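# Set the toppled nest block upright on the marker's worktable

## Task

Get the nest block, which is lying on its side, standing upright on the worktable of the laser marker. At the end it has to stay upright with nothing from the robot holding or propping it.

## Robot and tools

Robot: two arms, left_arm and right_arm, each with a parallel two-finger gripper. Scene frame: the origin sits on the table surface midway between the arms, +x points out across the table, +z points up, and left_arm is on the +y side. The names left and right do not refer to sides of a camera image. URDF root of left_arm: (-0.005, +0.236, 0) m, quat_wxyz (+0.999, 0, 0, -0.054). Root of right_arm: (+0.014, -0.282, 0) m, quat_wxyz (+0.996, 0, 0, +0.091). Joint ranges in rad, base to hand: waist -2.880..2.880, shoulder 0.000..3.142, elbow 0.000..3.019, wrist pitch -1.693..1.571, wrist yaw -1.571..1.571, wrist roll -2.094..2.094. The elbow never fully straightens.

Gripper axes: the fingers extend along the gripper's +z and close along its y. The reported end_effector_position is the point between the pads, roughly 1 cm short of the fingertips. Reported hand positions can be slightly wrong, more so when the arm reaches far.

execute_actions(actions): actions is a list of up to 15 actions, run in turn. Each action is a table of up to 15 rows; each row lasts one 1/30 s step, and if fewer than 15 rows are given the final row repeats until 15 steps (0.5 s) are done. Every row has exactly 14 numbers in [-1, 1], both arms always included: left_arm dx, dy, dz, rx, ry, rz, opening, then right_arm dx, dy, dz, rx, ry, rz, opening. dx..rz are offsets, not poses: they are relative to that gripper's measured pose when the action began (for a call's first action, the last pose a result showed), expressed in the gripper's own axes. All rows of an action refer to that same start pose, not to the row before. Scale: 1.0 equals 0.6 m of translation or 180 degrees; rx, ry, rz form a single rotation vector. opening is absolute, not an offset: +1 is fully open (0.094 m), -1 closed. An empty list changes nothing and just returns the state and images.

Per step the commanded pose is clipped to at most 70 mm and 16 degrees away from the measured pose, so a large offset may need several actions; afterwards the arm only continues to the last clipped pose. When position and orientation conflict, position wins. Arms tend to settle a centimetre or more low, and all-zero offsets can let them creep downward. To keep an arm in place, send in a reply's first call the offset that returns it to its intended pose, then zeros in later calls, aiming higher if it still sags.

move(target, speed, blocking): target is one row of 14 numbers laid out as above, offsets in each gripper's own axes, counted from the pose in the latest result that reported one; openings absolute and sent when the move starts. Each gripper follows a straight line to its goal, rotating the short way; both paths take the same time, 0.5 to 10 s, and stop after 10 s even if short. speed is the top path speed in m/s, 0.002 to 0.5 (default 0.25); rotation is capped at twice that value in rad/s. Paths ignore obstacles and the other arm, and grippers may lag, wander or overshoot speed, especially near full stretch. blocking=false returns after 0.5 s while motion continues; until a result shows it ended, further rows and moves are refused, so use wait or stop. The result adds a move: line giving the ending (done, off_target, moving, held, fault) and active limits; paced means the sent pose was clipped, held means a safety check blocked steps (after which the arm may jump faster). Each gripper's remaining distance to its goal is listed too. If only one arm is named, the other finished.

wait(seconds): 0 to 10; arms keep their last command; an ongoing move continues and the wait may return early when it ends. stop(): brakes a running move, needing some stopping room; fingers keep moving. zoom_image(camera, region): camera is cam_head_left or cam_head_right; region [x0, y0, x1, y1] in image pixels from the top-left, at most 504 by 504. read_manual(section): only "licences", no motion. finished_scene(scene): the integer number of the current scene; ends it irreversibly and reports success.

Results: a state line, left_arm: ... | right_arm: ..., with each gripper's position in metres and quat_wxyz in the scene frame; Hand target lines showing where the controller now drives each gripper; a pose unreachable line when the clearance check altered or blocked an arm's command; grip_measured, the measured opening on the command scale (last value of Joint positions is the opening in metres); FAULT lines for arm stops; MOTOR HOT from 85 °C, and an OVER-TEMPERATURE FAULT at 100 °C, when that arm and its gripper go limp and drop. Holding loads, even while you think, warms motors. Images come from cam_head_left then cam_head_right, each 504x504. Intrinsics: cam_head_left K=[[453.607, 0, 250.827], [0, 453.607, 251.35], [0, 0, 1]], fovy 58.108; cam_head_right K=[[450.636, 0, 251.384], [0, 450.636, 250.486], [0, 0, 1]], fovy 58.429; both pinhole with radial distortion.

Gripping: fingers go to where grip_measured reads the commanded value except near ±1. To hold, command below grip_measured; about 0.03 below is firm, less is gentler. Readings may be off by about 1 mm. Pads push at most roughly 50-62 N, less on parts under 2 mm thick, with a brief spike on contact.

The simulation keeps running while you compose a reply, holding the last command. Brief outside tugs or pushes on held or loose objects can occur.

Avoid: knocking or placing anything off the table (failure); arms striking or pressing each other; fast contacts and goals far beyond a contact point, which push hard; drops, slips and slams. A blocked arm keeps pushing until re-commanded. Before finishing, open the gripper and withdraw so the block stands on its own.

Each tool is called by a JSON object that holds its "name" and its "arguments".

## Session

{"name": "execute_actions", "arguments": {"actions": []}}

Scene clock: 0.00 s.
left_arm: end_effector_position=(+0.7286, +0.6214, +0.2267) grip_measured=+1.000 end_effector_quat_wxyz=(+0.310, -0.400, +0.730, -0.460) | right_arm: end_effector_position=(+0.1129, -0.0563, +0.3915) grip_measured=+1.000 end_effector_quat_wxyz=(+0.639, -0.708, +0.293, -0.067)
Joint positions: left_arm=[ 0.766  2.262  2.173 -0.689  0.992 -0.788  0.094] | right_arm=[ 1.161  0.189  0.64  -0.632  0.265 -1.235  0.094]
Joint velocities: left_arm=[-0.005 -0.005  0.002  0.012 -0.066 -0.007  0.   ] | right_arm=[-0.005  0.005  0.002  0.012  0.022 -0.037  0.   ]
Hand target (left_arm): +0.732, +0.624, +0.249; +0.328, -0.387, +0.730, -0.457
Hand target (right_arm): +0.112, -0.060, +0.406; -0.650, +0.699, -0.292, +0.065

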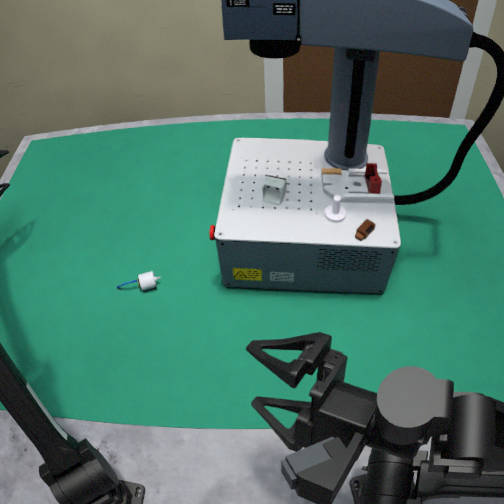

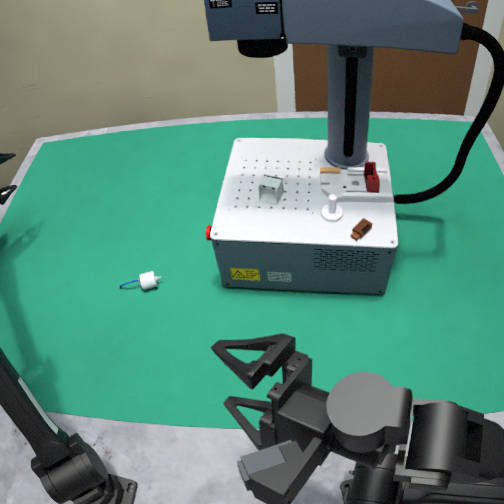

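{"name": "zoom_image", "arguments": {"camera": "cam_head_left", "region": [200, 130, 410, 300]}}

{"name": "zoom_image", "arguments": {"camera": "cam_head_right", "region": [200, 130, 410, 300]}}

Region (200, 130, 410, 300) of cam_head_left's 504x504 image, scaled by 2.400, with more detail than that image has; it fills the top 408 rows of this view, and the rest is white.

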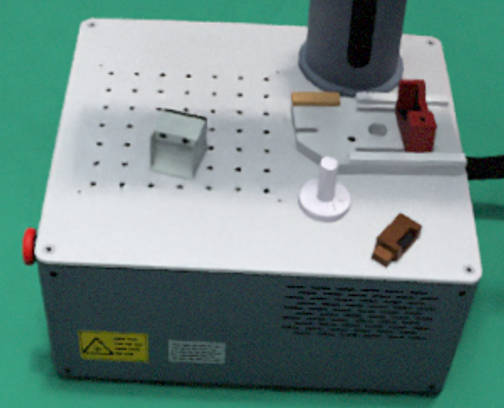

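Region (200, 130, 410, 300) of cam_head_right's 504x504 image, scaled by 2.400, with more detail than that image has; it fills the top 408 rows of this view, and the rest is white.

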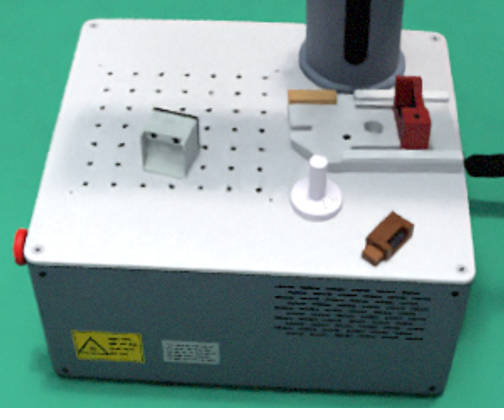

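{"name": "move", "arguments": {"target": [0.95,-0.06,-0.15,0,0,0.49,1,0,0,-0.25,0,0,0,1], "speed": 0.4}}

Scene clock: 4.97 s.
left_arm: end_effector_position=(+0.3876, +0.1574, +0.2441) grip_measured=+1.000 end_effector_quat_wxyz=(+0.550, +0.218, +0.798, -0.115) | right_arm: end_effector_position=(+0.0492, -0.1777, +0.3983) grip_measured=+1.000 end_effector_quat_wxyz=(-0.547, +0.772, -0.321, +0.041)
Joint positions: left_arm=[ 0.085  0.841  0.519 -0.093  0.416  0.237  0.094] | right_arm=[ 0.6    0.001  0.898 -1.324 -0.293 -1.382  0.094]
Joint velocities: left_arm=[ 0.005 -0.005  0.017 -0.007 -0.051  0.022  0.   ] | right_arm=[-0.015  0.015 -0.012 -0.012 -0.051  0.022  0.   ]
Hand target (left_arm): +0.385, +0.156, +0.236; +0.542, +0.222, +0.803, -0.115
Hand target (right_arm): +0.042, -0.185, +0.416; -0.561, +0.765, -0.312, +0.053
Off the commanded pose (left_arm): 0.003 m, 1 deg.
Off the commanded pose (right_arm): 0.022 m, 14 deg.
joint sent to its limit (right arm) — the command would take joint 2 (shoulder) past its lower limit, so that joint was sent only as far as its limit.
move: off_target (right_arm); limits=paced

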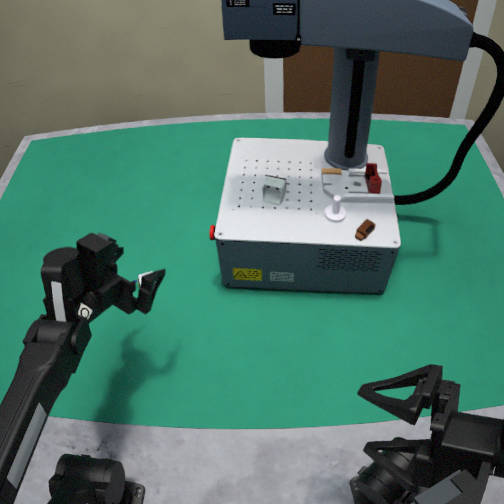

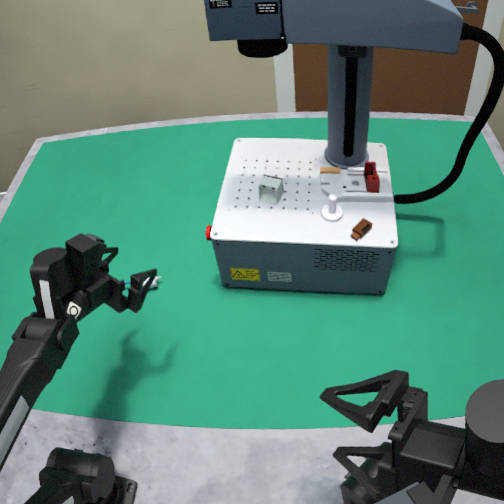

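{"name": "move", "arguments": {"target": [-0.135,-0.18,0.175,0,0,0,1,0,0,0,0,0,0,1]}}

Scene clock: 6.97 s.
left_arm: end_effector_position=(+0.4303, +0.0127, +0.2352) grip_measured=+1.000 end_effector_quat_wxyz=(+0.518, +0.227, +0.818, -0.105) | right_arm: end_effector_position=(+0.0492, -0.1777, +0.3983) grip_measured=+1.000 end_effector_quat_wxyz=(-0.547, +0.772, -0.319, +0.042)
Joint positions: left_arm=[-0.367  1.127  0.7   -0.029 -0.003  0.069  0.094] | right_arm=[ 0.6    0.001  0.898 -1.324 -0.293 -1.385  0.094]
Joint velocities: left_arm=[-0.005 -0.005 -0.017  0.007  0.066 -0.022  0.   ] | right_arm=[-0.005  0.005  0.007 -0.012  0.051  0.051  0.   ]
Hand target (left_arm): +0.445, +0.003, +0.273; +0.549, +0.219, +0.798, -0.115
Hand target (right_arm): +0.049, -0.178, +0.398; -0.547, +0.772, -0.321, +0.041
Off the commanded pose (left_arm): 0.045 m, 5 deg.
Off the commanded pose (right_arm): 0.000 m, 0 deg.
move: off_target (left_arm)

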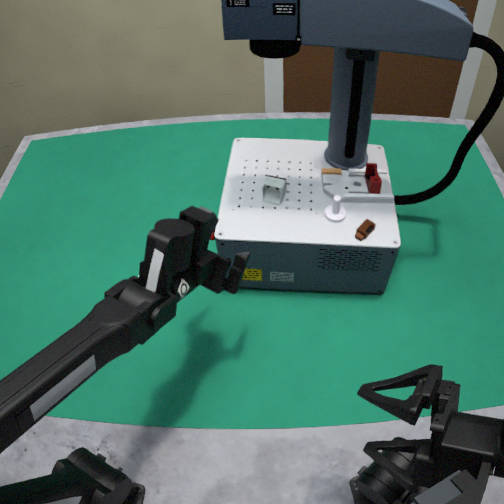

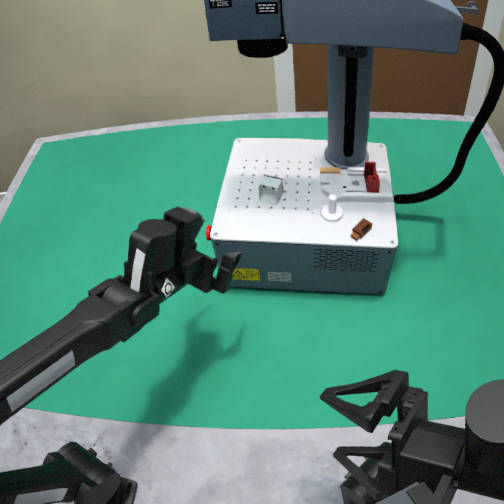

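{"name": "move", "arguments": {"target": [-0.15,0.12,0.225,-0.05,0.03,0,1,0,0,0,0,0,0,1], "speed": 0.15}}

Scene clock: 9.30 s.
left_arm: end_effector_position=(+0.5841, -0.0042, +0.2306) grip_measured=+1.000 end_effector_quat_wxyz=(+0.474, +0.197, +0.858, -0.032) | right_arm: end_effector_position=(+0.0492, -0.1777, +0.3983) grip_measured=+1.000 end_effector_quat_wxyz=(-0.547, +0.772, -0.319, +0.042)
Joint positions: left_arm=[-0.307  1.54   1.149 -0.193 -0.101  0.091  0.094] | right_arm=[ 0.6    0.001  0.898 -1.324 -0.293 -1.385  0.094]
Joint velocities: left_arm=[-0.005 -0.015 -0.007 -0.017  0.022  0.007  0.   ] | right_arm=[-0.024 -0.005  0.007 -0.012  0.007 -0.022  0.   ]
Hand target (left_arm): +0.603, -0.003, +0.263; +0.497, +0.190, +0.846, -0.030
Hand target (right_arm): +0.049, -0.178, +0.398; -0.547, +0.772, -0.319, +0.042
Off the commanded pose (left_arm): 0.037 m, 3 deg.
Off the commanded pose (right_arm): 0.000 m, 0 deg.
move: off_target (left_arm)

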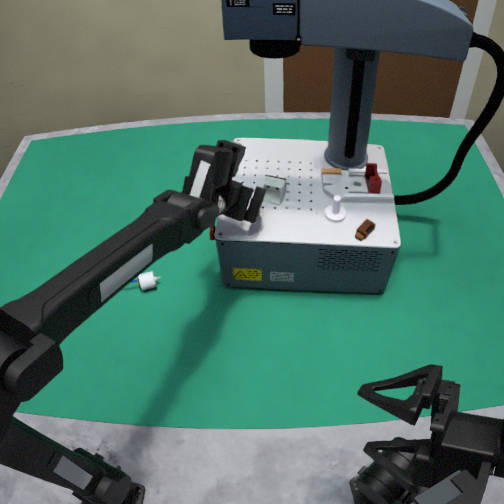

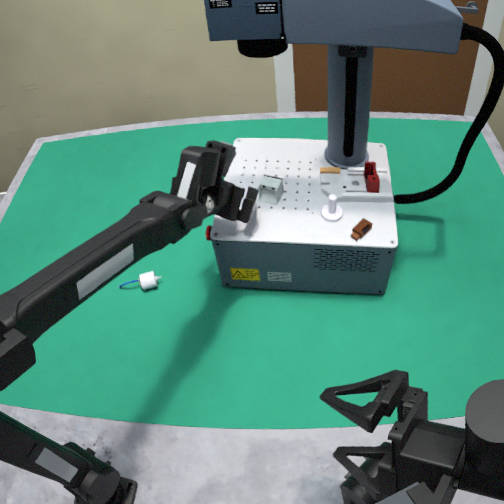

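{"name": "zoom_image", "arguments": {"camera": "cam_head_left", "region": [150, 120, 350, 270]}}

{"name": "zoom_image", "arguments": {"camera": "cam_head_right", "region": [150, 120, 350, 270]}}

Region (150, 120, 350, 270) of cam_head_left's 504x504 image, scaled by 2.520, with more detail than that image has; it fills the top 378 rows of this view, and the rest is white.

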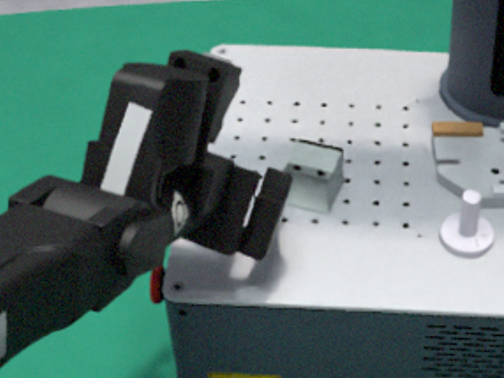

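Region (150, 120, 350, 270) of cam_head_right's 504x504 image, scaled by 2.520, with more detail than that image has; it fills the top 378 rows of this view, and the rest is white.

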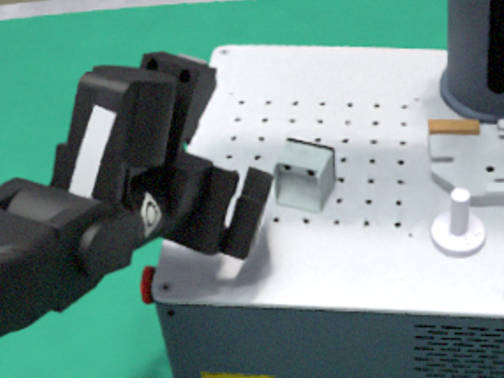

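{"name": "move", "arguments": {"target": [-0.11,-0.04,-0.03,0,-0.15,0,1,0,0,0,0,0,0,1], "speed": 0.15}}

{"name": "zoom_image", "arguments": {"camera": "cam_head_left", "region": [150, 100, 350, 270]}}

{"name": "zoom_image", "arguments": {"camera": "cam_head_right", "region": [150, 100, 350, 270]}}

Scene clock: 12.20 s.
left_arm: end_effector_position=(+0.5954, -0.0334, +0.2993) grip_measured=+1.000 end_effector_quat_wxyz=(+0.661, +0.177, +0.725, -0.076) | right_arm: end_effector_position=(+0.0492, -0.1777, +0.3983) grip_measured=+1.000 end_effector_quat_wxyz=(-0.547, +0.772, -0.319, +0.042)
Joint positions: left_arm=[-0.338  1.542  1.042  0.385 -0.091  0.114  0.094] | right_arm=[ 0.6    0.001  0.898 -1.324 -0.293 -1.385  0.094]
Joint velocities: left_arm=[-0.005  0.015 -0.002  0.017 -0.037 -0.051  0.   ] | right_arm=[-0.005 -0.005 -0.012 -0.017 -0.007 -0.051  0.   ]
Hand target (left_arm): +0.591, -0.042, +0.292; +0.661, +0.186, +0.723, -0.079
Hand target (right_arm): +0.049, -0.178, +0.398; -0.547, +0.772, -0.319, +0.042
Off the commanded pose (left_arm): 0.012 m, 1 deg.
Off the commanded pose (right_arm): 0.000 m, 0 deg.
move: off_target (left_arm)

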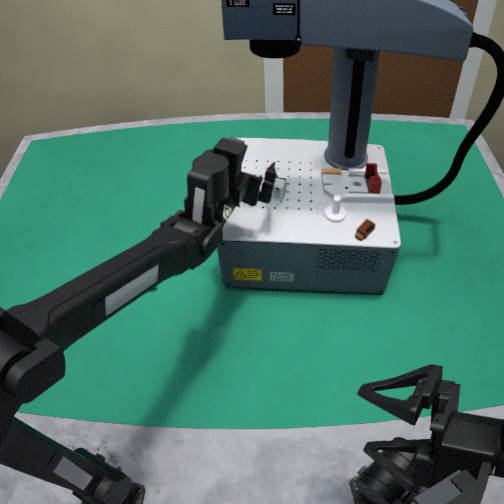

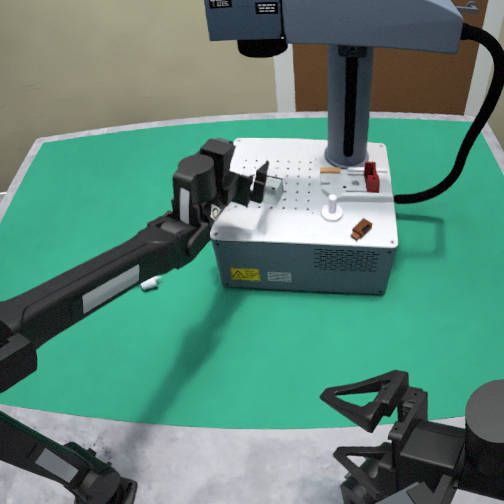

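Region (150, 100, 350, 270) of cam_head_left's 504x504 image, scaled by 2.520, with more detail than that image has; it fills the top 428 rows of this view, and the rest is white.

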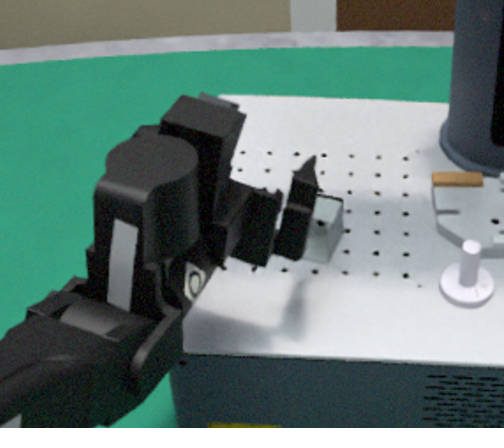

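Region (150, 100, 350, 270) of cam_head_right's 504x504 image, scaled by 2.520, with more detail than that image has; it fills the top 428 rows of this view, and the rest is white.

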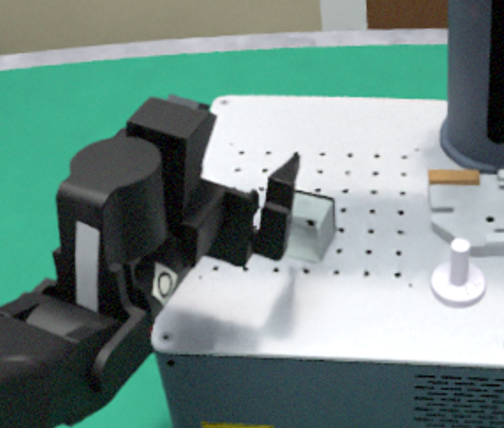

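{"name": "move", "arguments": {"target": [0.13,-0.092,0.017,0,0.08,-0.04,1,0,0,0,0,0,0,1], "speed": 0.1}}

{"name": "zoom_image", "arguments": {"camera": "cam_head_left", "region": [150, 100, 350, 270]}}

{"name": "zoom_image", "arguments": {"camera": "cam_head_right", "region": [150, 100, 350, 270]}}

Scene clock: 14.93 s.
left_arm: end_effector_position=(+0.5771, -0.0635, +0.2039) grip_measured=+1.000 end_effector_quat_wxyz=(+0.554, +0.139, +0.816, -0.087) | right_arm: end_effector_position=(+0.0492, -0.1777, +0.3983) grip_measured=+1.000 end_effector_quat_wxyz=(-0.547, +0.772, -0.319, +0.042)
Joint positions: left_arm=[-0.416  1.623  1.042  0.194 -0.184 -0.06   0.094] | right_arm=[ 0.6    0.001  0.898 -1.324 -0.293 -1.385  0.094]
Joint velocities: left_arm=[-0.015 -0.015 -0.007  0.017 -0.051 -0.007  0.   ] | right_arm=[-0.015  0.005 -0.002  0.002  0.007  0.037  0.   ]
Hand target (left_arm): +0.580, -0.075, +0.214; +0.559, +0.138, +0.812, -0.094
Hand target (right_arm): +0.049, -0.178, +0.398; -0.547, +0.772, -0.319, +0.042
Off the commanded pose (left_arm): 0.017 m, 1 deg.
Off the commanded pose (right_arm): 0.000 m, 0 deg.
move: off_target (left_arm)

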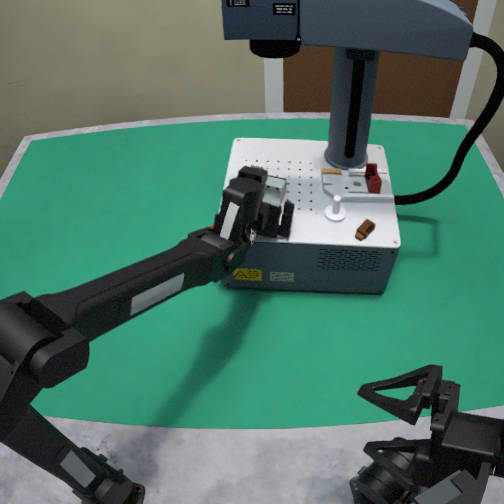

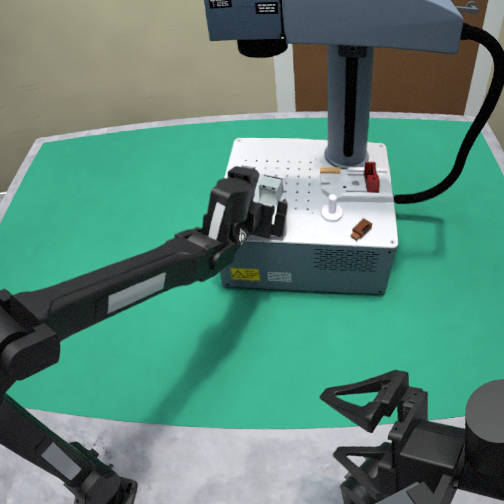

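Region (150, 100, 350, 270) of cam_head_left's 504x504 image, scaled by 2.520, with more detail than that image has; it fills the top 428 rows of this view, and the rest is white.

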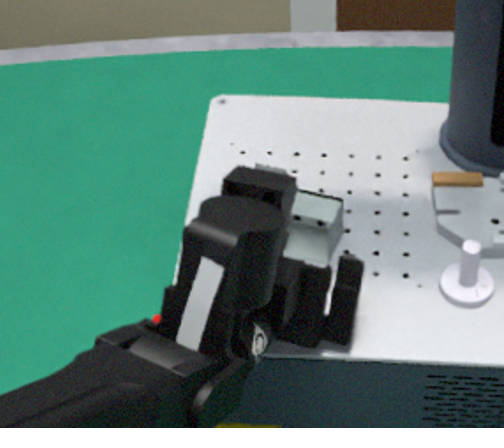

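Region (150, 100, 350, 270) of cam_head_right's 504x504 image, scaled by 2.520, with more detail than that image has; it fills the top 428 rows of this view, and the rest is white.

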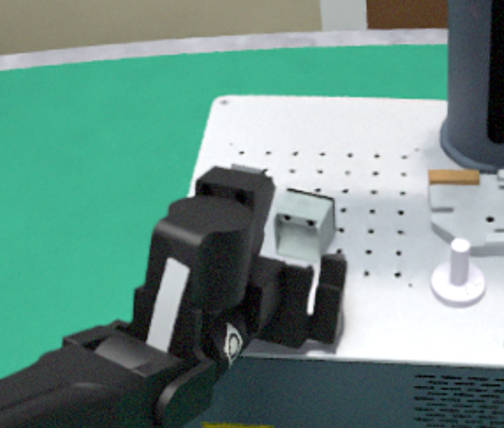

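{"name": "move", "arguments": {"target": [-0.04,0,0.065,0,0,0,1,0,0,0,0,0,0,1], "speed": 0.05}}

{"name": "zoom_image", "arguments": {"camera": "cam_head_left", "region": [150, 100, 350, 270]}}

{"name": "zoom_image", "arguments": {"camera": "cam_head_right", "region": [150, 100, 350, 270]}}

Scene clock: 16.80 s.
left_arm: end_effector_position=(+0.5994, -0.0783, +0.1955) grip_measured=+1.000 end_effector_quat_wxyz=(+0.544, +0.143, +0.822, -0.089) | right_arm: end_effector_position=(+0.0492, -0.1777, +0.3983) grip_measured=+1.000 end_effector_quat_wxyz=(-0.547, +0.772, -0.319, +0.042)
Joint positions: left_arm=[-0.415  1.693  1.124  0.159 -0.173 -0.065  0.094] | right_arm=[ 0.6    0.001  0.898 -1.324 -0.293 -1.385  0.094]
Joint velocities: left_arm=[ 0.005 -0.005 -0.012 -0.002 -0.037  0.022  0.   ] | right_arm=[-0.005 -0.005  0.017 -0.017 -0.022 -0.007  0.   ]
Hand target (left_arm): +0.619, -0.077, +0.212; +0.554, +0.139, +0.816, -0.087
Hand target (right_arm): +0.049, -0.178, +0.398; -0.547, +0.772, -0.319, +0.042
Off the commanded pose (left_arm): 0.026 m, 1 deg.
Off the commanded pose (right_arm): 0.000 m, 0 deg.
move: off_target (left_arm)

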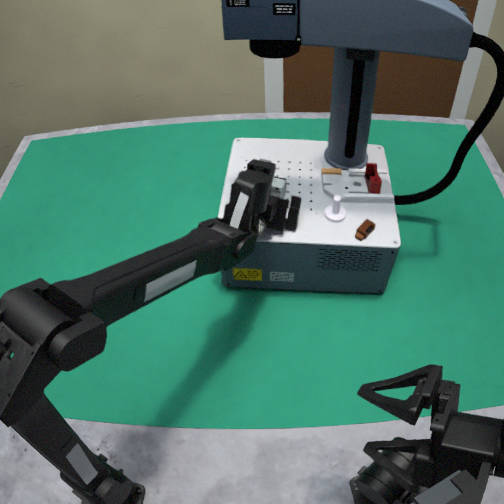

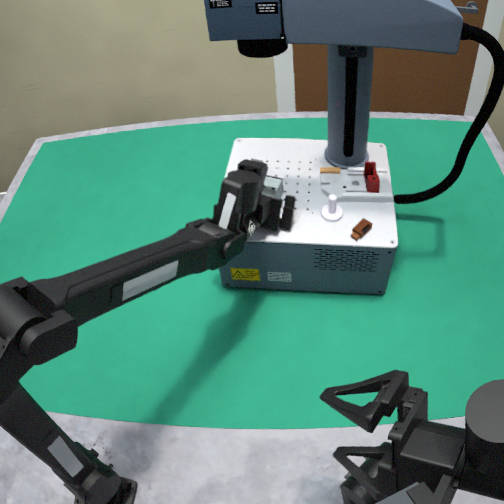

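Region (150, 100, 350, 270) of cam_head_left's 504x504 image, scaled by 2.520, with more detail than that image has; it fills the top 428 rows of this view, and the rest is white.

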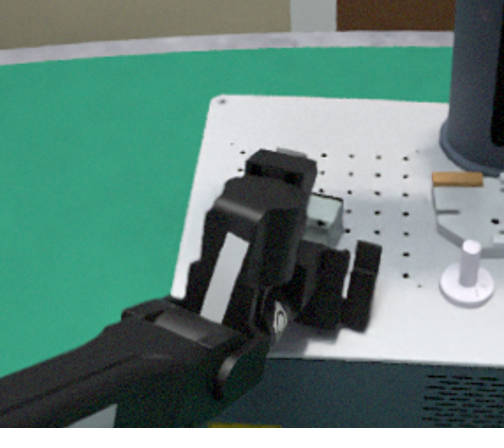

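Region (150, 100, 350, 270) of cam_head_right's 504x504 image, scaled by 2.520, with more detail than that image has; it fills the top 428 rows of this view, and the rest is white.

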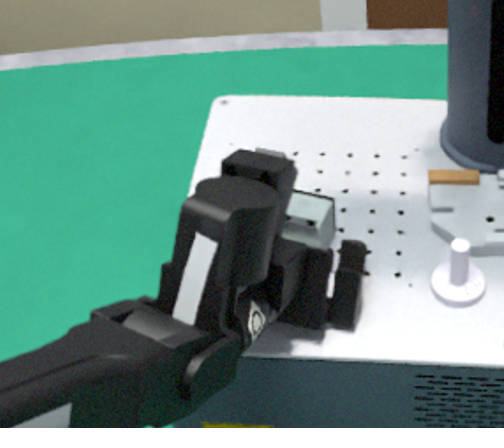

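{"name": "move", "arguments": {"target": [-0.035,0.023,0.065,0,-0.04,0,1,0,0,0,0,0,0,1], "speed": 0.05}}

{"name": "zoom_image", "arguments": {"camera": "cam_head_left", "region": [150, 100, 350, 270]}}

{"name": "zoom_image", "arguments": {"camera": "cam_head_right", "region": [150, 100, 350, 270]}}

Scene clock: 19.03 s.
left_arm: end_effector_position=(+0.6262, -0.0832, +0.1995) grip_measured=+1.000 end_effector_quat_wxyz=(+0.587, +0.136, +0.791, -0.108) | right_arm: end_effector_position=(+0.0492, -0.1777, +0.3983) grip_measured=+1.000 end_effector_quat_wxyz=(-0.547, +0.772, -0.319, +0.042)
Joint positions: left_arm=[-0.395  1.761  1.15   0.317 -0.144 -0.056  0.094] | right_arm=[ 0.6    0.001  0.898 -1.324 -0.293 -1.385  0.094]
Joint velocities: left_arm=[ 0.005 -0.015 -0.012  0.022 -0.007  0.007  0.   ] | right_arm=[ 0.005 -0.005  0.002  0.012  0.051 -0.022  0.   ]
Hand target (left_arm): +0.644, -0.079, +0.200; +0.595, +0.137, +0.786, -0.099
Hand target (right_arm): +0.049, -0.178, +0.398; -0.547, +0.772, -0.319, +0.042
Off the commanded pose (left_arm): 0.020 m, 2 deg.
Off the commanded pose (right_arm): 0.000 m, 0 deg.
move: off_target (left_arm)

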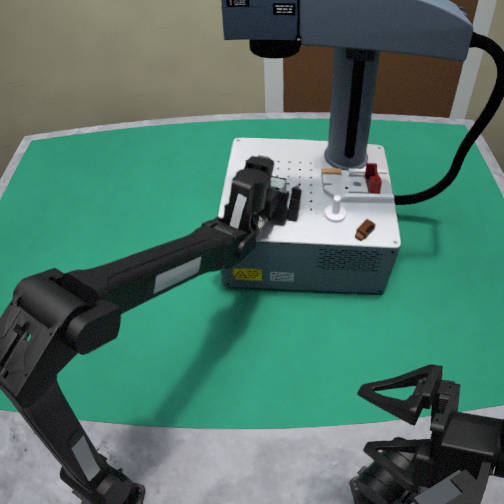

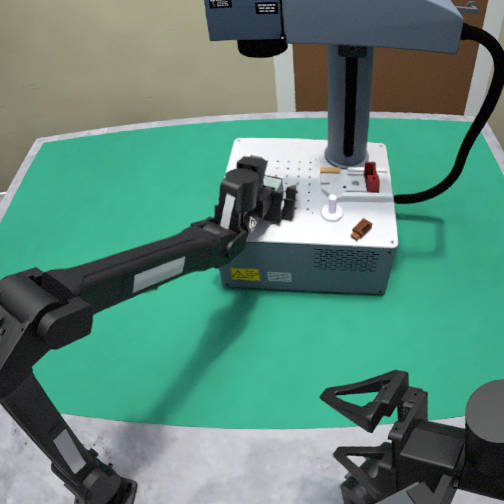

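Region (150, 100, 350, 270) of cam_head_left's 504x504 image, scaled by 2.520, with more detail than that image has; it fills the top 428 rows of this view, and the rest is white.

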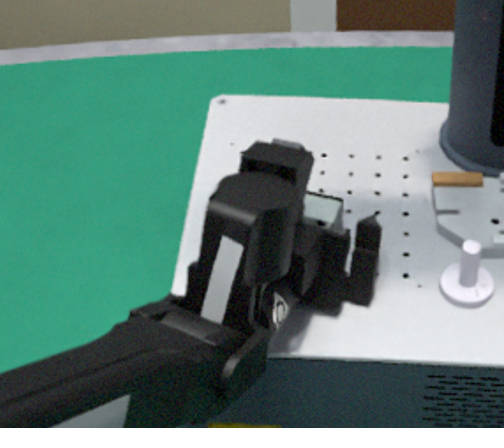

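Region (150, 100, 350, 270) of cam_head_right's 504x504 image, scaled by 2.520, with more detail than that image has; it fills the top 428 rows of this view, and the rest is white.

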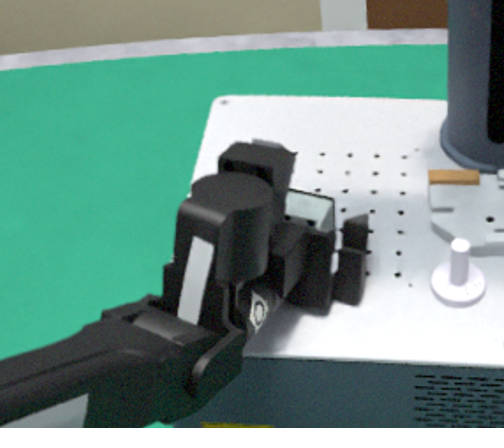

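{"name": "move", "arguments": {"target": [0.015,0.01,0.055,0,0,0,1,0,0,0,0,0,0,1], "speed": 0.04}}

{"name": "move", "arguments": {"target": [0,0,0.02,0,0,0,-0.6,0,0,0,0,0,0,1], "speed": 0.04}}

{"name": "zoom_image", "arguments": {"camera": "cam_head_right", "region": [150, 100, 350, 270]}}

Scene clock: 20.70 s.
left_arm: end_effector_position=(+0.6391, -0.0912, +0.2005) grip_measured=+1.000 end_effector_quat_wxyz=(+0.595, +0.140, +0.784, -0.114) | right_arm: end_effector_position=(+0.0492, -0.1777, +0.3983) grip_measured=+1.000 end_effector_quat_wxyz=(-0.547, +0.772, -0.319, +0.042)
Joint positions: left_arm=[-0.393  1.797  1.19   0.334 -0.131 -0.049  0.094] | right_arm=[ 0.6    0.001  0.898 -1.324 -0.293 -1.385  0.094]
Joint velocities: left_arm=[ 0.005 -0.005 -0.007 -0.012 -0.022 -0.007  0.   ] | right_arm=[-0.005  0.005 -0.007 -0.007 -0.037  0.037  0.   ]
Hand target (left_arm): +0.654, -0.087, +0.182; +0.587, +0.136, +0.791, -0.108
Hand target (right_arm): +0.049, -0.178, +0.398; -0.547, +0.772, -0.319, +0.042
Off the commanded pose (left_arm): 0.025 m, 1 deg.
Off the commanded pose (right_arm): 0.000 m, 0 deg.
move: off_target (left_arm)

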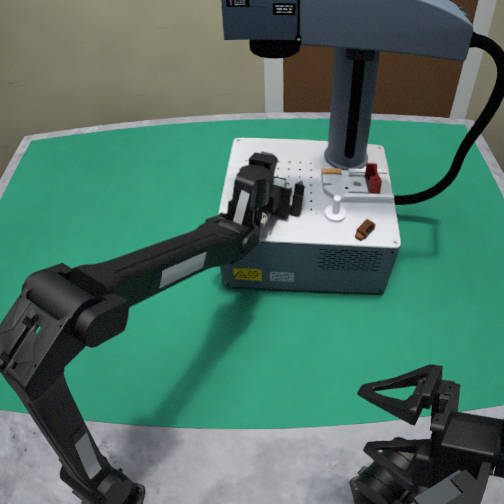

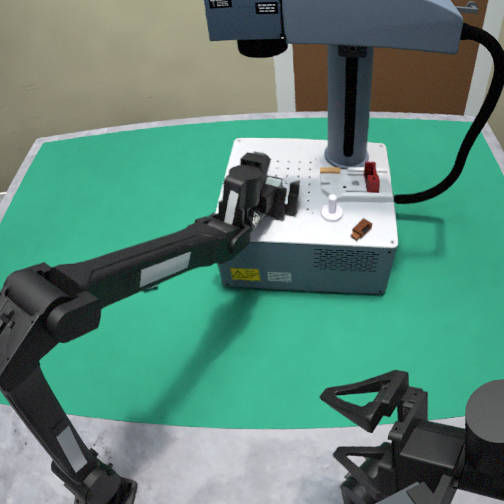

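Scene clock: 21.40 s.
left_arm: end_effector_position=(+0.6390, -0.0912, +0.2016) grip_measured=-0.185 end_effector_quat_wxyz=(+0.595, +0.140, +0.783, -0.114) | right_arm: end_effector_position=(+0.0492, -0.1777, +0.3983) grip_measured=+1.000 end_effector_quat_wxyz=(-0.547, +0.772, -0.319, +0.042)
Joint positions: left_arm=[-0.393  1.795  1.19   0.334 -0.131 -0.049  0.038] | right_arm=[ 0.6    0.001  0.898 -1.324 -0.293 -1.385  0.094]
Joint velocities: left_arm=[-0.005 -0.015  0.002 -0.007 -0.051  0.081 -0.   ] | right_arm=[-0.005  0.005 -0.022  0.012 -0.095 -0.081  0.   ]
Hand target (left_arm): +0.649, -0.095, +0.197; +0.595, +0.140, +0.784, -0.114
Hand target (right_arm): +0.049, -0.178, +0.398; -0.547, +0.772, -0.319, +0.042
Off the commanded pose (left_arm): 0.012 m, 0 deg.
Off the commanded pose (right_arm): 0.000 m, 0 deg.
move: off_target (left_arm)

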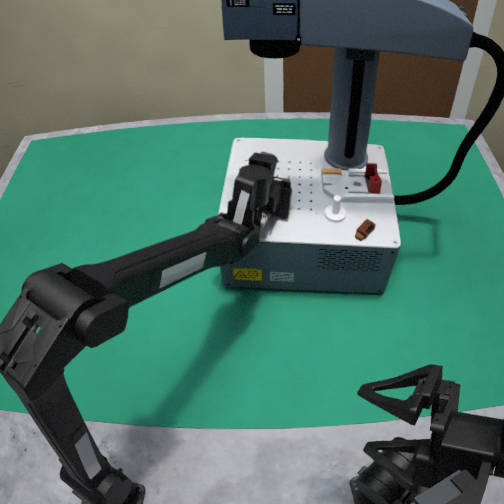

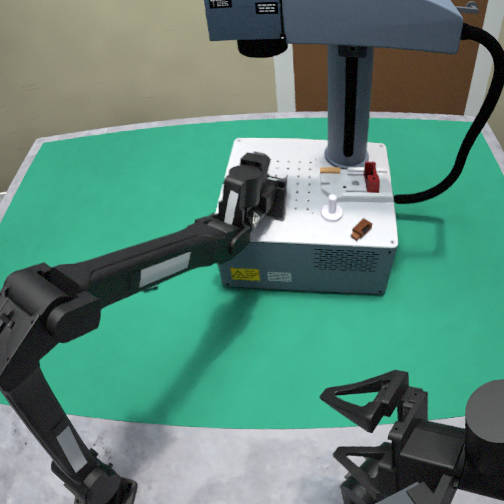

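Region (150, 100, 350, 270) of cam_head_right's 504x504 image, scaled by 2.520, with more detail than that image has; it fills the top 428 rows of this view, and the rest is white.

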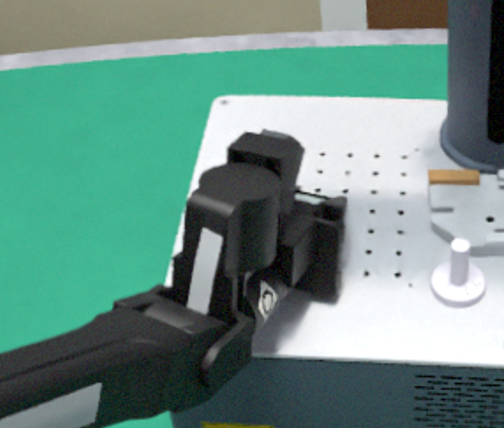

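{"name": "move", "arguments": {"target": [-0.1,0,-0.04,0,0,0,-0.25,0,0,0,0,0,0,1], "speed": 0.08}}

{"name": "move", "arguments": {"target": [-0.03,0,-0.05,0,0.5,0,-0.25,0,0,0,0,0,0,1]}}

{"name": "zoom_image", "arguments": {"camera": "cam_head_right", "region": [150, 70, 350, 270]}}

Scene clock: 23.10 s.
left_arm: end_effector_position=(+0.6236, -0.0827, +0.2250) grip_measured=-0.185 end_effector_quat_wxyz=(+0.571, +0.145, +0.801, -0.106) | right_arm: end_effector_position=(+0.0492, -0.1777, +0.3983) grip_measured=+1.000 end_effector_quat_wxyz=(-0.547, +0.772, -0.319, +0.042)
Joint positions: left_arm=[-0.393  1.712  1.19   0.188 -0.131 -0.049  0.038] | right_arm=[ 0.6    0.001  0.898 -1.324 -0.293 -1.385  0.094]
Joint velocities: left_arm=[-0.005 -0.005 -0.017 -0.042  0.037  0.007 -0.   ] | right_arm=[-0.005  0.005 -0.002  0.002 -0.022 -0.037  0.   ]
Hand target (left_arm): +0.631, -0.088, +0.265; +0.595, +0.140, +0.783, -0.114
Hand target (right_arm): +0.049, -0.178, +0.398; -0.547, +0.772, -0.319, +0.042
Off the commanded pose (left_arm): 0.042 m, 4 deg.
Off the commanded pose (right_arm): 0.000 m, 0 deg.
move: off_target (left_arm)

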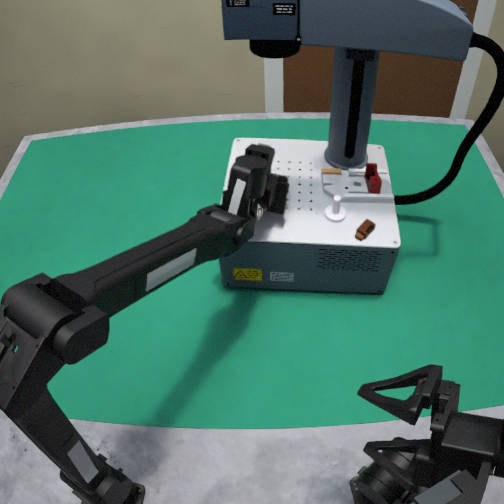

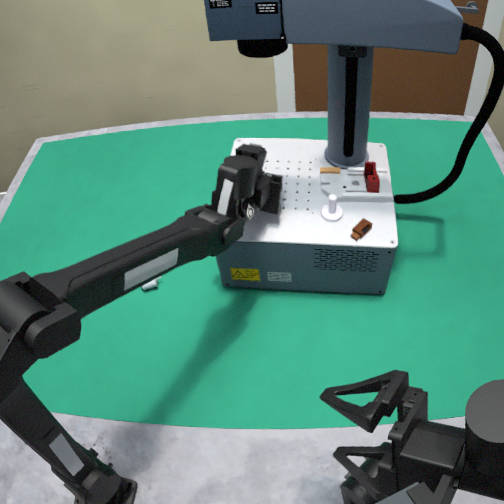

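Scene clock: 26.57 s.
left_arm: end_effector_position=(+0.5941, -0.0818, +0.2134) grip_measured=-0.185 end_effector_quat_wxyz=(+0.014, +0.180, +0.983, -0.020) | right_arm: end_effector_position=(+0.0492, -0.1777, +0.3983) grip_measured=+1.000 end_effector_quat_wxyz=(-0.547, +0.772, -0.319, +0.042)
Joint positions: left_arm=[-0.372  2.166  2.306 -1.672  0.031 -0.117  0.038] | right_arm=[ 0.6    0.001  0.898 -1.324 -0.293 -1.385  0.094]
Joint velocities: left_arm=[ 0.005 -0.005 -0.007  0.007 -0.037 -0.022 -0.001] | right_arm=[-0.015 -0.005 -0.002 -0.002 -0.051  0.007  0.   ]
Hand target (left_arm): +0.603, -0.076, +0.252; +0.047, +0.172, +0.983, -0.032
Hand target (right_arm): +0.049, -0.178, +0.398; -0.547, +0.772, -0.319, +0.042
Off the commanded pose (left_arm): 0.040 m, 21 deg; orientation clipped at the last step of the last action.
Off the commanded pose (right_arm): 0.000 m, 0 deg.
joint sent to its limit (left arm) — the command would take joint 4 (wrist pitch) past its lower limit, so that joint was sent only as far as its limit.
move: off_target (left_arm); limits=paced

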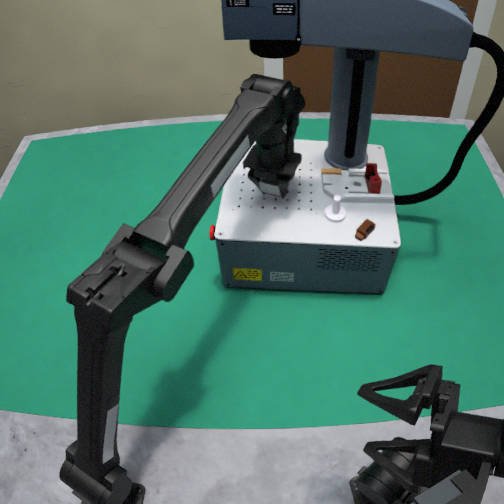

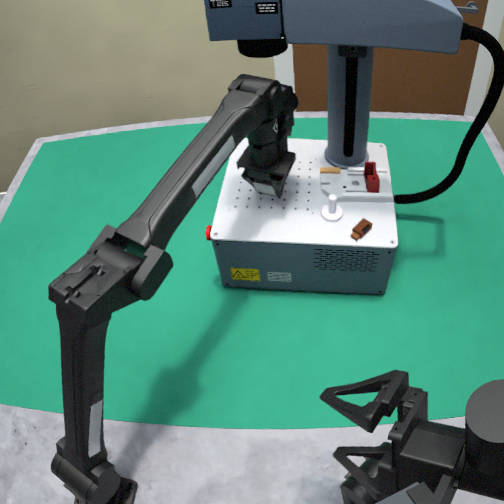

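Region (150, 70, 350, 270) of cam_head_right's 504x504 image, scaled by 2.520, with more detail than that image has.

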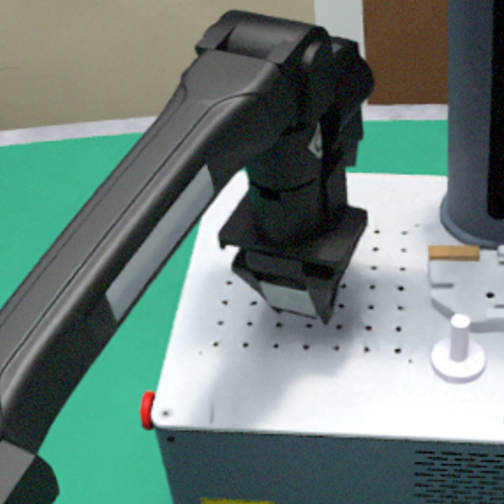

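{"name": "move", "arguments": {"target": [0,0,0.0,0,0.03,0,-0.2,0,0,0,0,0,0,1], "speed": 0.02}}

{"name": "zoom_image", "arguments": {"camera": "cam_head_right", "region": [190, 130, 350, 250]}}

Scene clock: 29.67 s.
left_arm: end_effector_position=(+0.5938, -0.0829, +0.2112) grip_measured=-0.184 end_effector_quat_wxyz=(+0.011, +0.180, +0.983, -0.023) | right_arm: end_effector_position=(+0.0492, -0.1777, +0.3983) grip_measured=+1.000 end_effector_quat_wxyz=(-0.547, +0.772, -0.319, +0.042)
Joint positions: left_arm=[-0.372  2.17   2.306 -1.672  0.038 -0.117  0.038] | right_arm=[ 0.6    0.001  0.898 -1.324 -0.293 -1.385  0.094]
Joint velocities: left_arm=[-0.015 -0.005  0.007  0.007 -0.022  0.095  0.   ] | right_arm=[-0.015 -0.005 -0.022  0.002  0.125 -0.037  0.   ]
Hand target (left_arm): +0.594, -0.082, +0.213; +0.009, +0.180, +0.983, -0.024
Hand target (right_arm): +0.049, -0.178, +0.398; -0.547, +0.772, -0.319, +0.042
Off the commanded pose (left_arm): 0.003 m, 5 deg.
Off the commanded pose (right_arm): 0.000 m, 0 deg.
joint sent to its limit (left arm) — the command would take joint 4 (wrist pitch) past its lower limit, so that joint was sent only as far as its limit.
move: off_target (left_arm)

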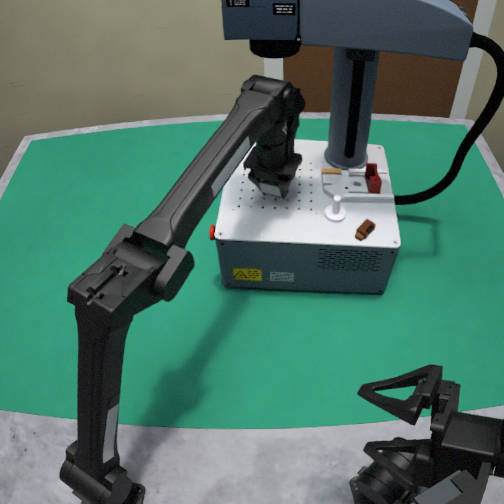

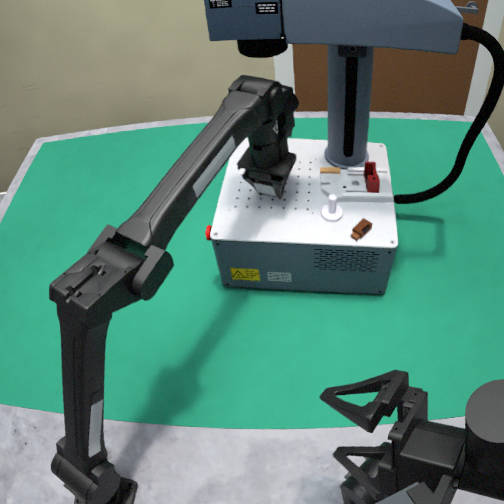

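Region (190, 130, 350, 250) of cam_head_right's 504x504 image, scaled by 3.150, with more detail than that image has; it fills the top 378 rows of this view, and the rest is white.

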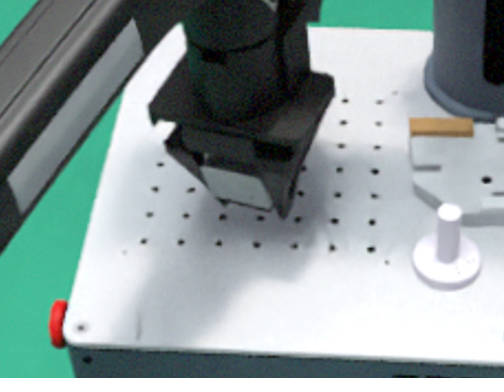

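{"name": "move", "arguments": {"target": [0,0,0.035,0,0,0,-0.2,0,0,0,0,0,0,1], "speed": 0.02}}

{"name": "zoom_image", "arguments": {"camera": "cam_head_right", "region": [190, 130, 350, 250]}}

Scene clock: 31.47 s.
left_arm: end_effector_position=(+0.5934, -0.0828, +0.1947) grip_measured=-0.184 end_effector_quat_wxyz=(+0.008, +0.180, +0.983, -0.022) | right_arm: end_effector_position=(+0.0492, -0.1777, +0.3983) grip_measured=+1.000 end_effector_quat_wxyz=(-0.547, +0.772, -0.319, +0.042)
Joint positions: left_arm=[-0.372  2.166  2.257 -1.632  0.038 -0.117  0.038] | right_arm=[ 0.6    0.001  0.898 -1.324 -0.293 -1.385  0.094]
Joint velocities: left_arm=[-0.015 -0.005 -0.007  0.012 -0.007 -0.022 -0.001] | right_arm=[ 0.015 -0.015 -0.007 -0.027 -0.066  0.007  0.   ]
Hand target (left_arm): +0.594, -0.084, +0.190; +0.011, +0.180, +0.983, -0.023
Hand target (right_arm): +0.049, -0.178, +0.398; -0.547, +0.772, -0.319, +0.042
Off the commanded pose (left_arm): 0.005 m, 0 deg.
Off the commanded pose (right_arm): 0.000 m, 0 deg.
move: done

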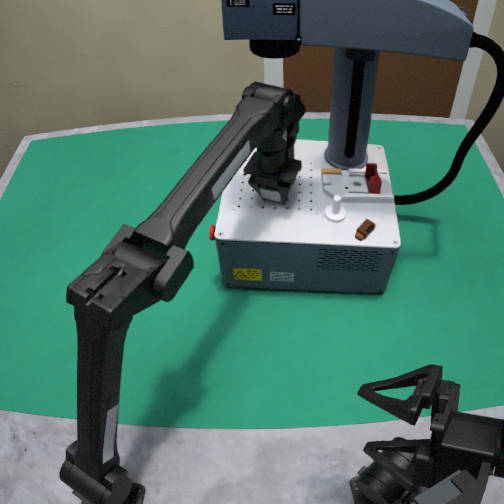

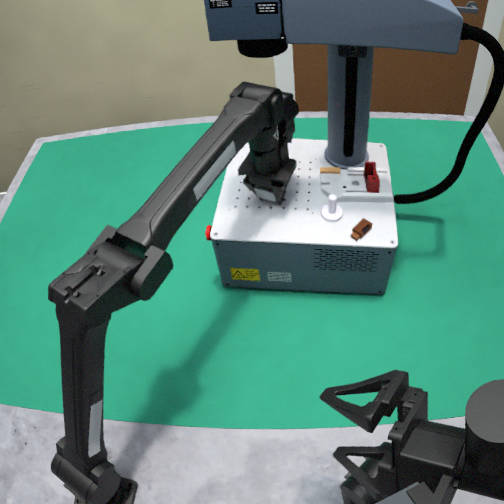

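Region (190, 130, 350, 250) of cam_head_right's 504x504 image, scaled by 3.150, with more detail than that image has; it fills the top 378 rows of this view, and the rest is white.

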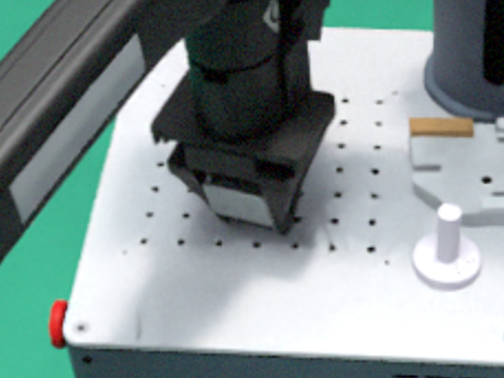

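No contact yet; lower more.

{"name": "move", "arguments": {"target": [0,0,0.04,0,0.02,0,-0.2,0,0,0,0,0,0,1], "speed": 0.02}}

{"name": "zoom_image", "arguments": {"camera": "cam_head_right", "region": [190, 130, 350, 250]}}

Scene clock: 33.87 s.
left_arm: end_effector_position=(+0.5899, -0.0811, +0.1937) grip_measured=-0.184 end_effector_quat_wxyz=(-0.000, +0.180, +0.983, -0.020) | right_arm: end_effector_position=(+0.0492, -0.1777, +0.3983) grip_measured=+1.000 end_effector_quat_wxyz=(-0.547, +0.772, -0.319, +0.042)
Joint positions: left_arm=[-0.372  2.168  2.257 -1.649  0.039 -0.117  0.038] | right_arm=[ 0.6    0.001  0.898 -1.324 -0.293 -1.385  0.094]
Joint velocities: left_arm=[-0.015 -0.005 -0.007 -0.002 -0.007 -0.007  0.001] | right_arm=[-0.005 -0.015 -0.012  0.002  0.11  -0.066  0.   ]
Hand target (left_arm): +0.593, -0.083, +0.171; -0.022, +0.181, +0.983, -0.017
Hand target (right_arm): +0.049, -0.178, +0.398; -0.547, +0.772, -0.319, +0.042
Off the commanded pose (left_arm): 0.023 m, 3 deg.
Off the commanded pose (right_arm): 0.000 m, 0 deg.
move: off_target (left_arm)

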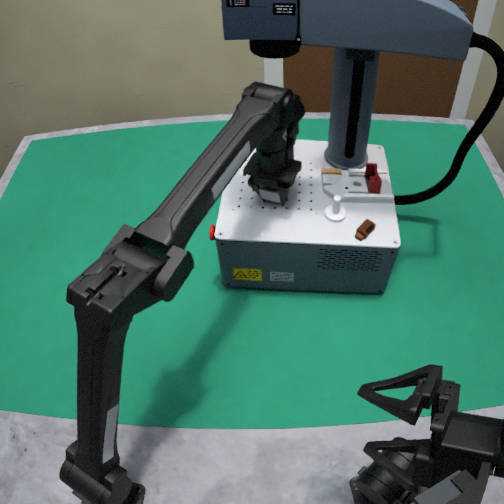

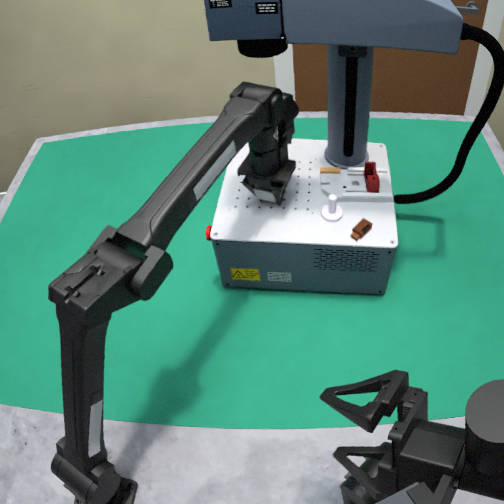

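Region (190, 130, 350, 250) of cam_head_right's 504x504 image, scaled by 3.150, with more detail than that image has; it fills the top 378 rows of this view, and the rest is white.

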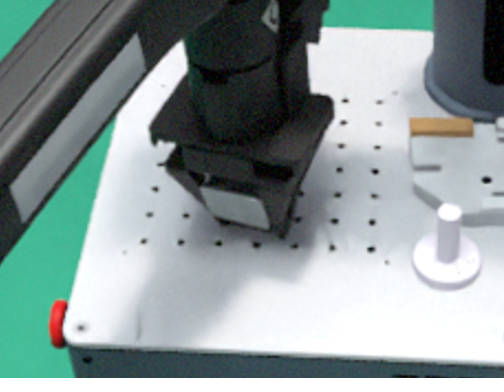

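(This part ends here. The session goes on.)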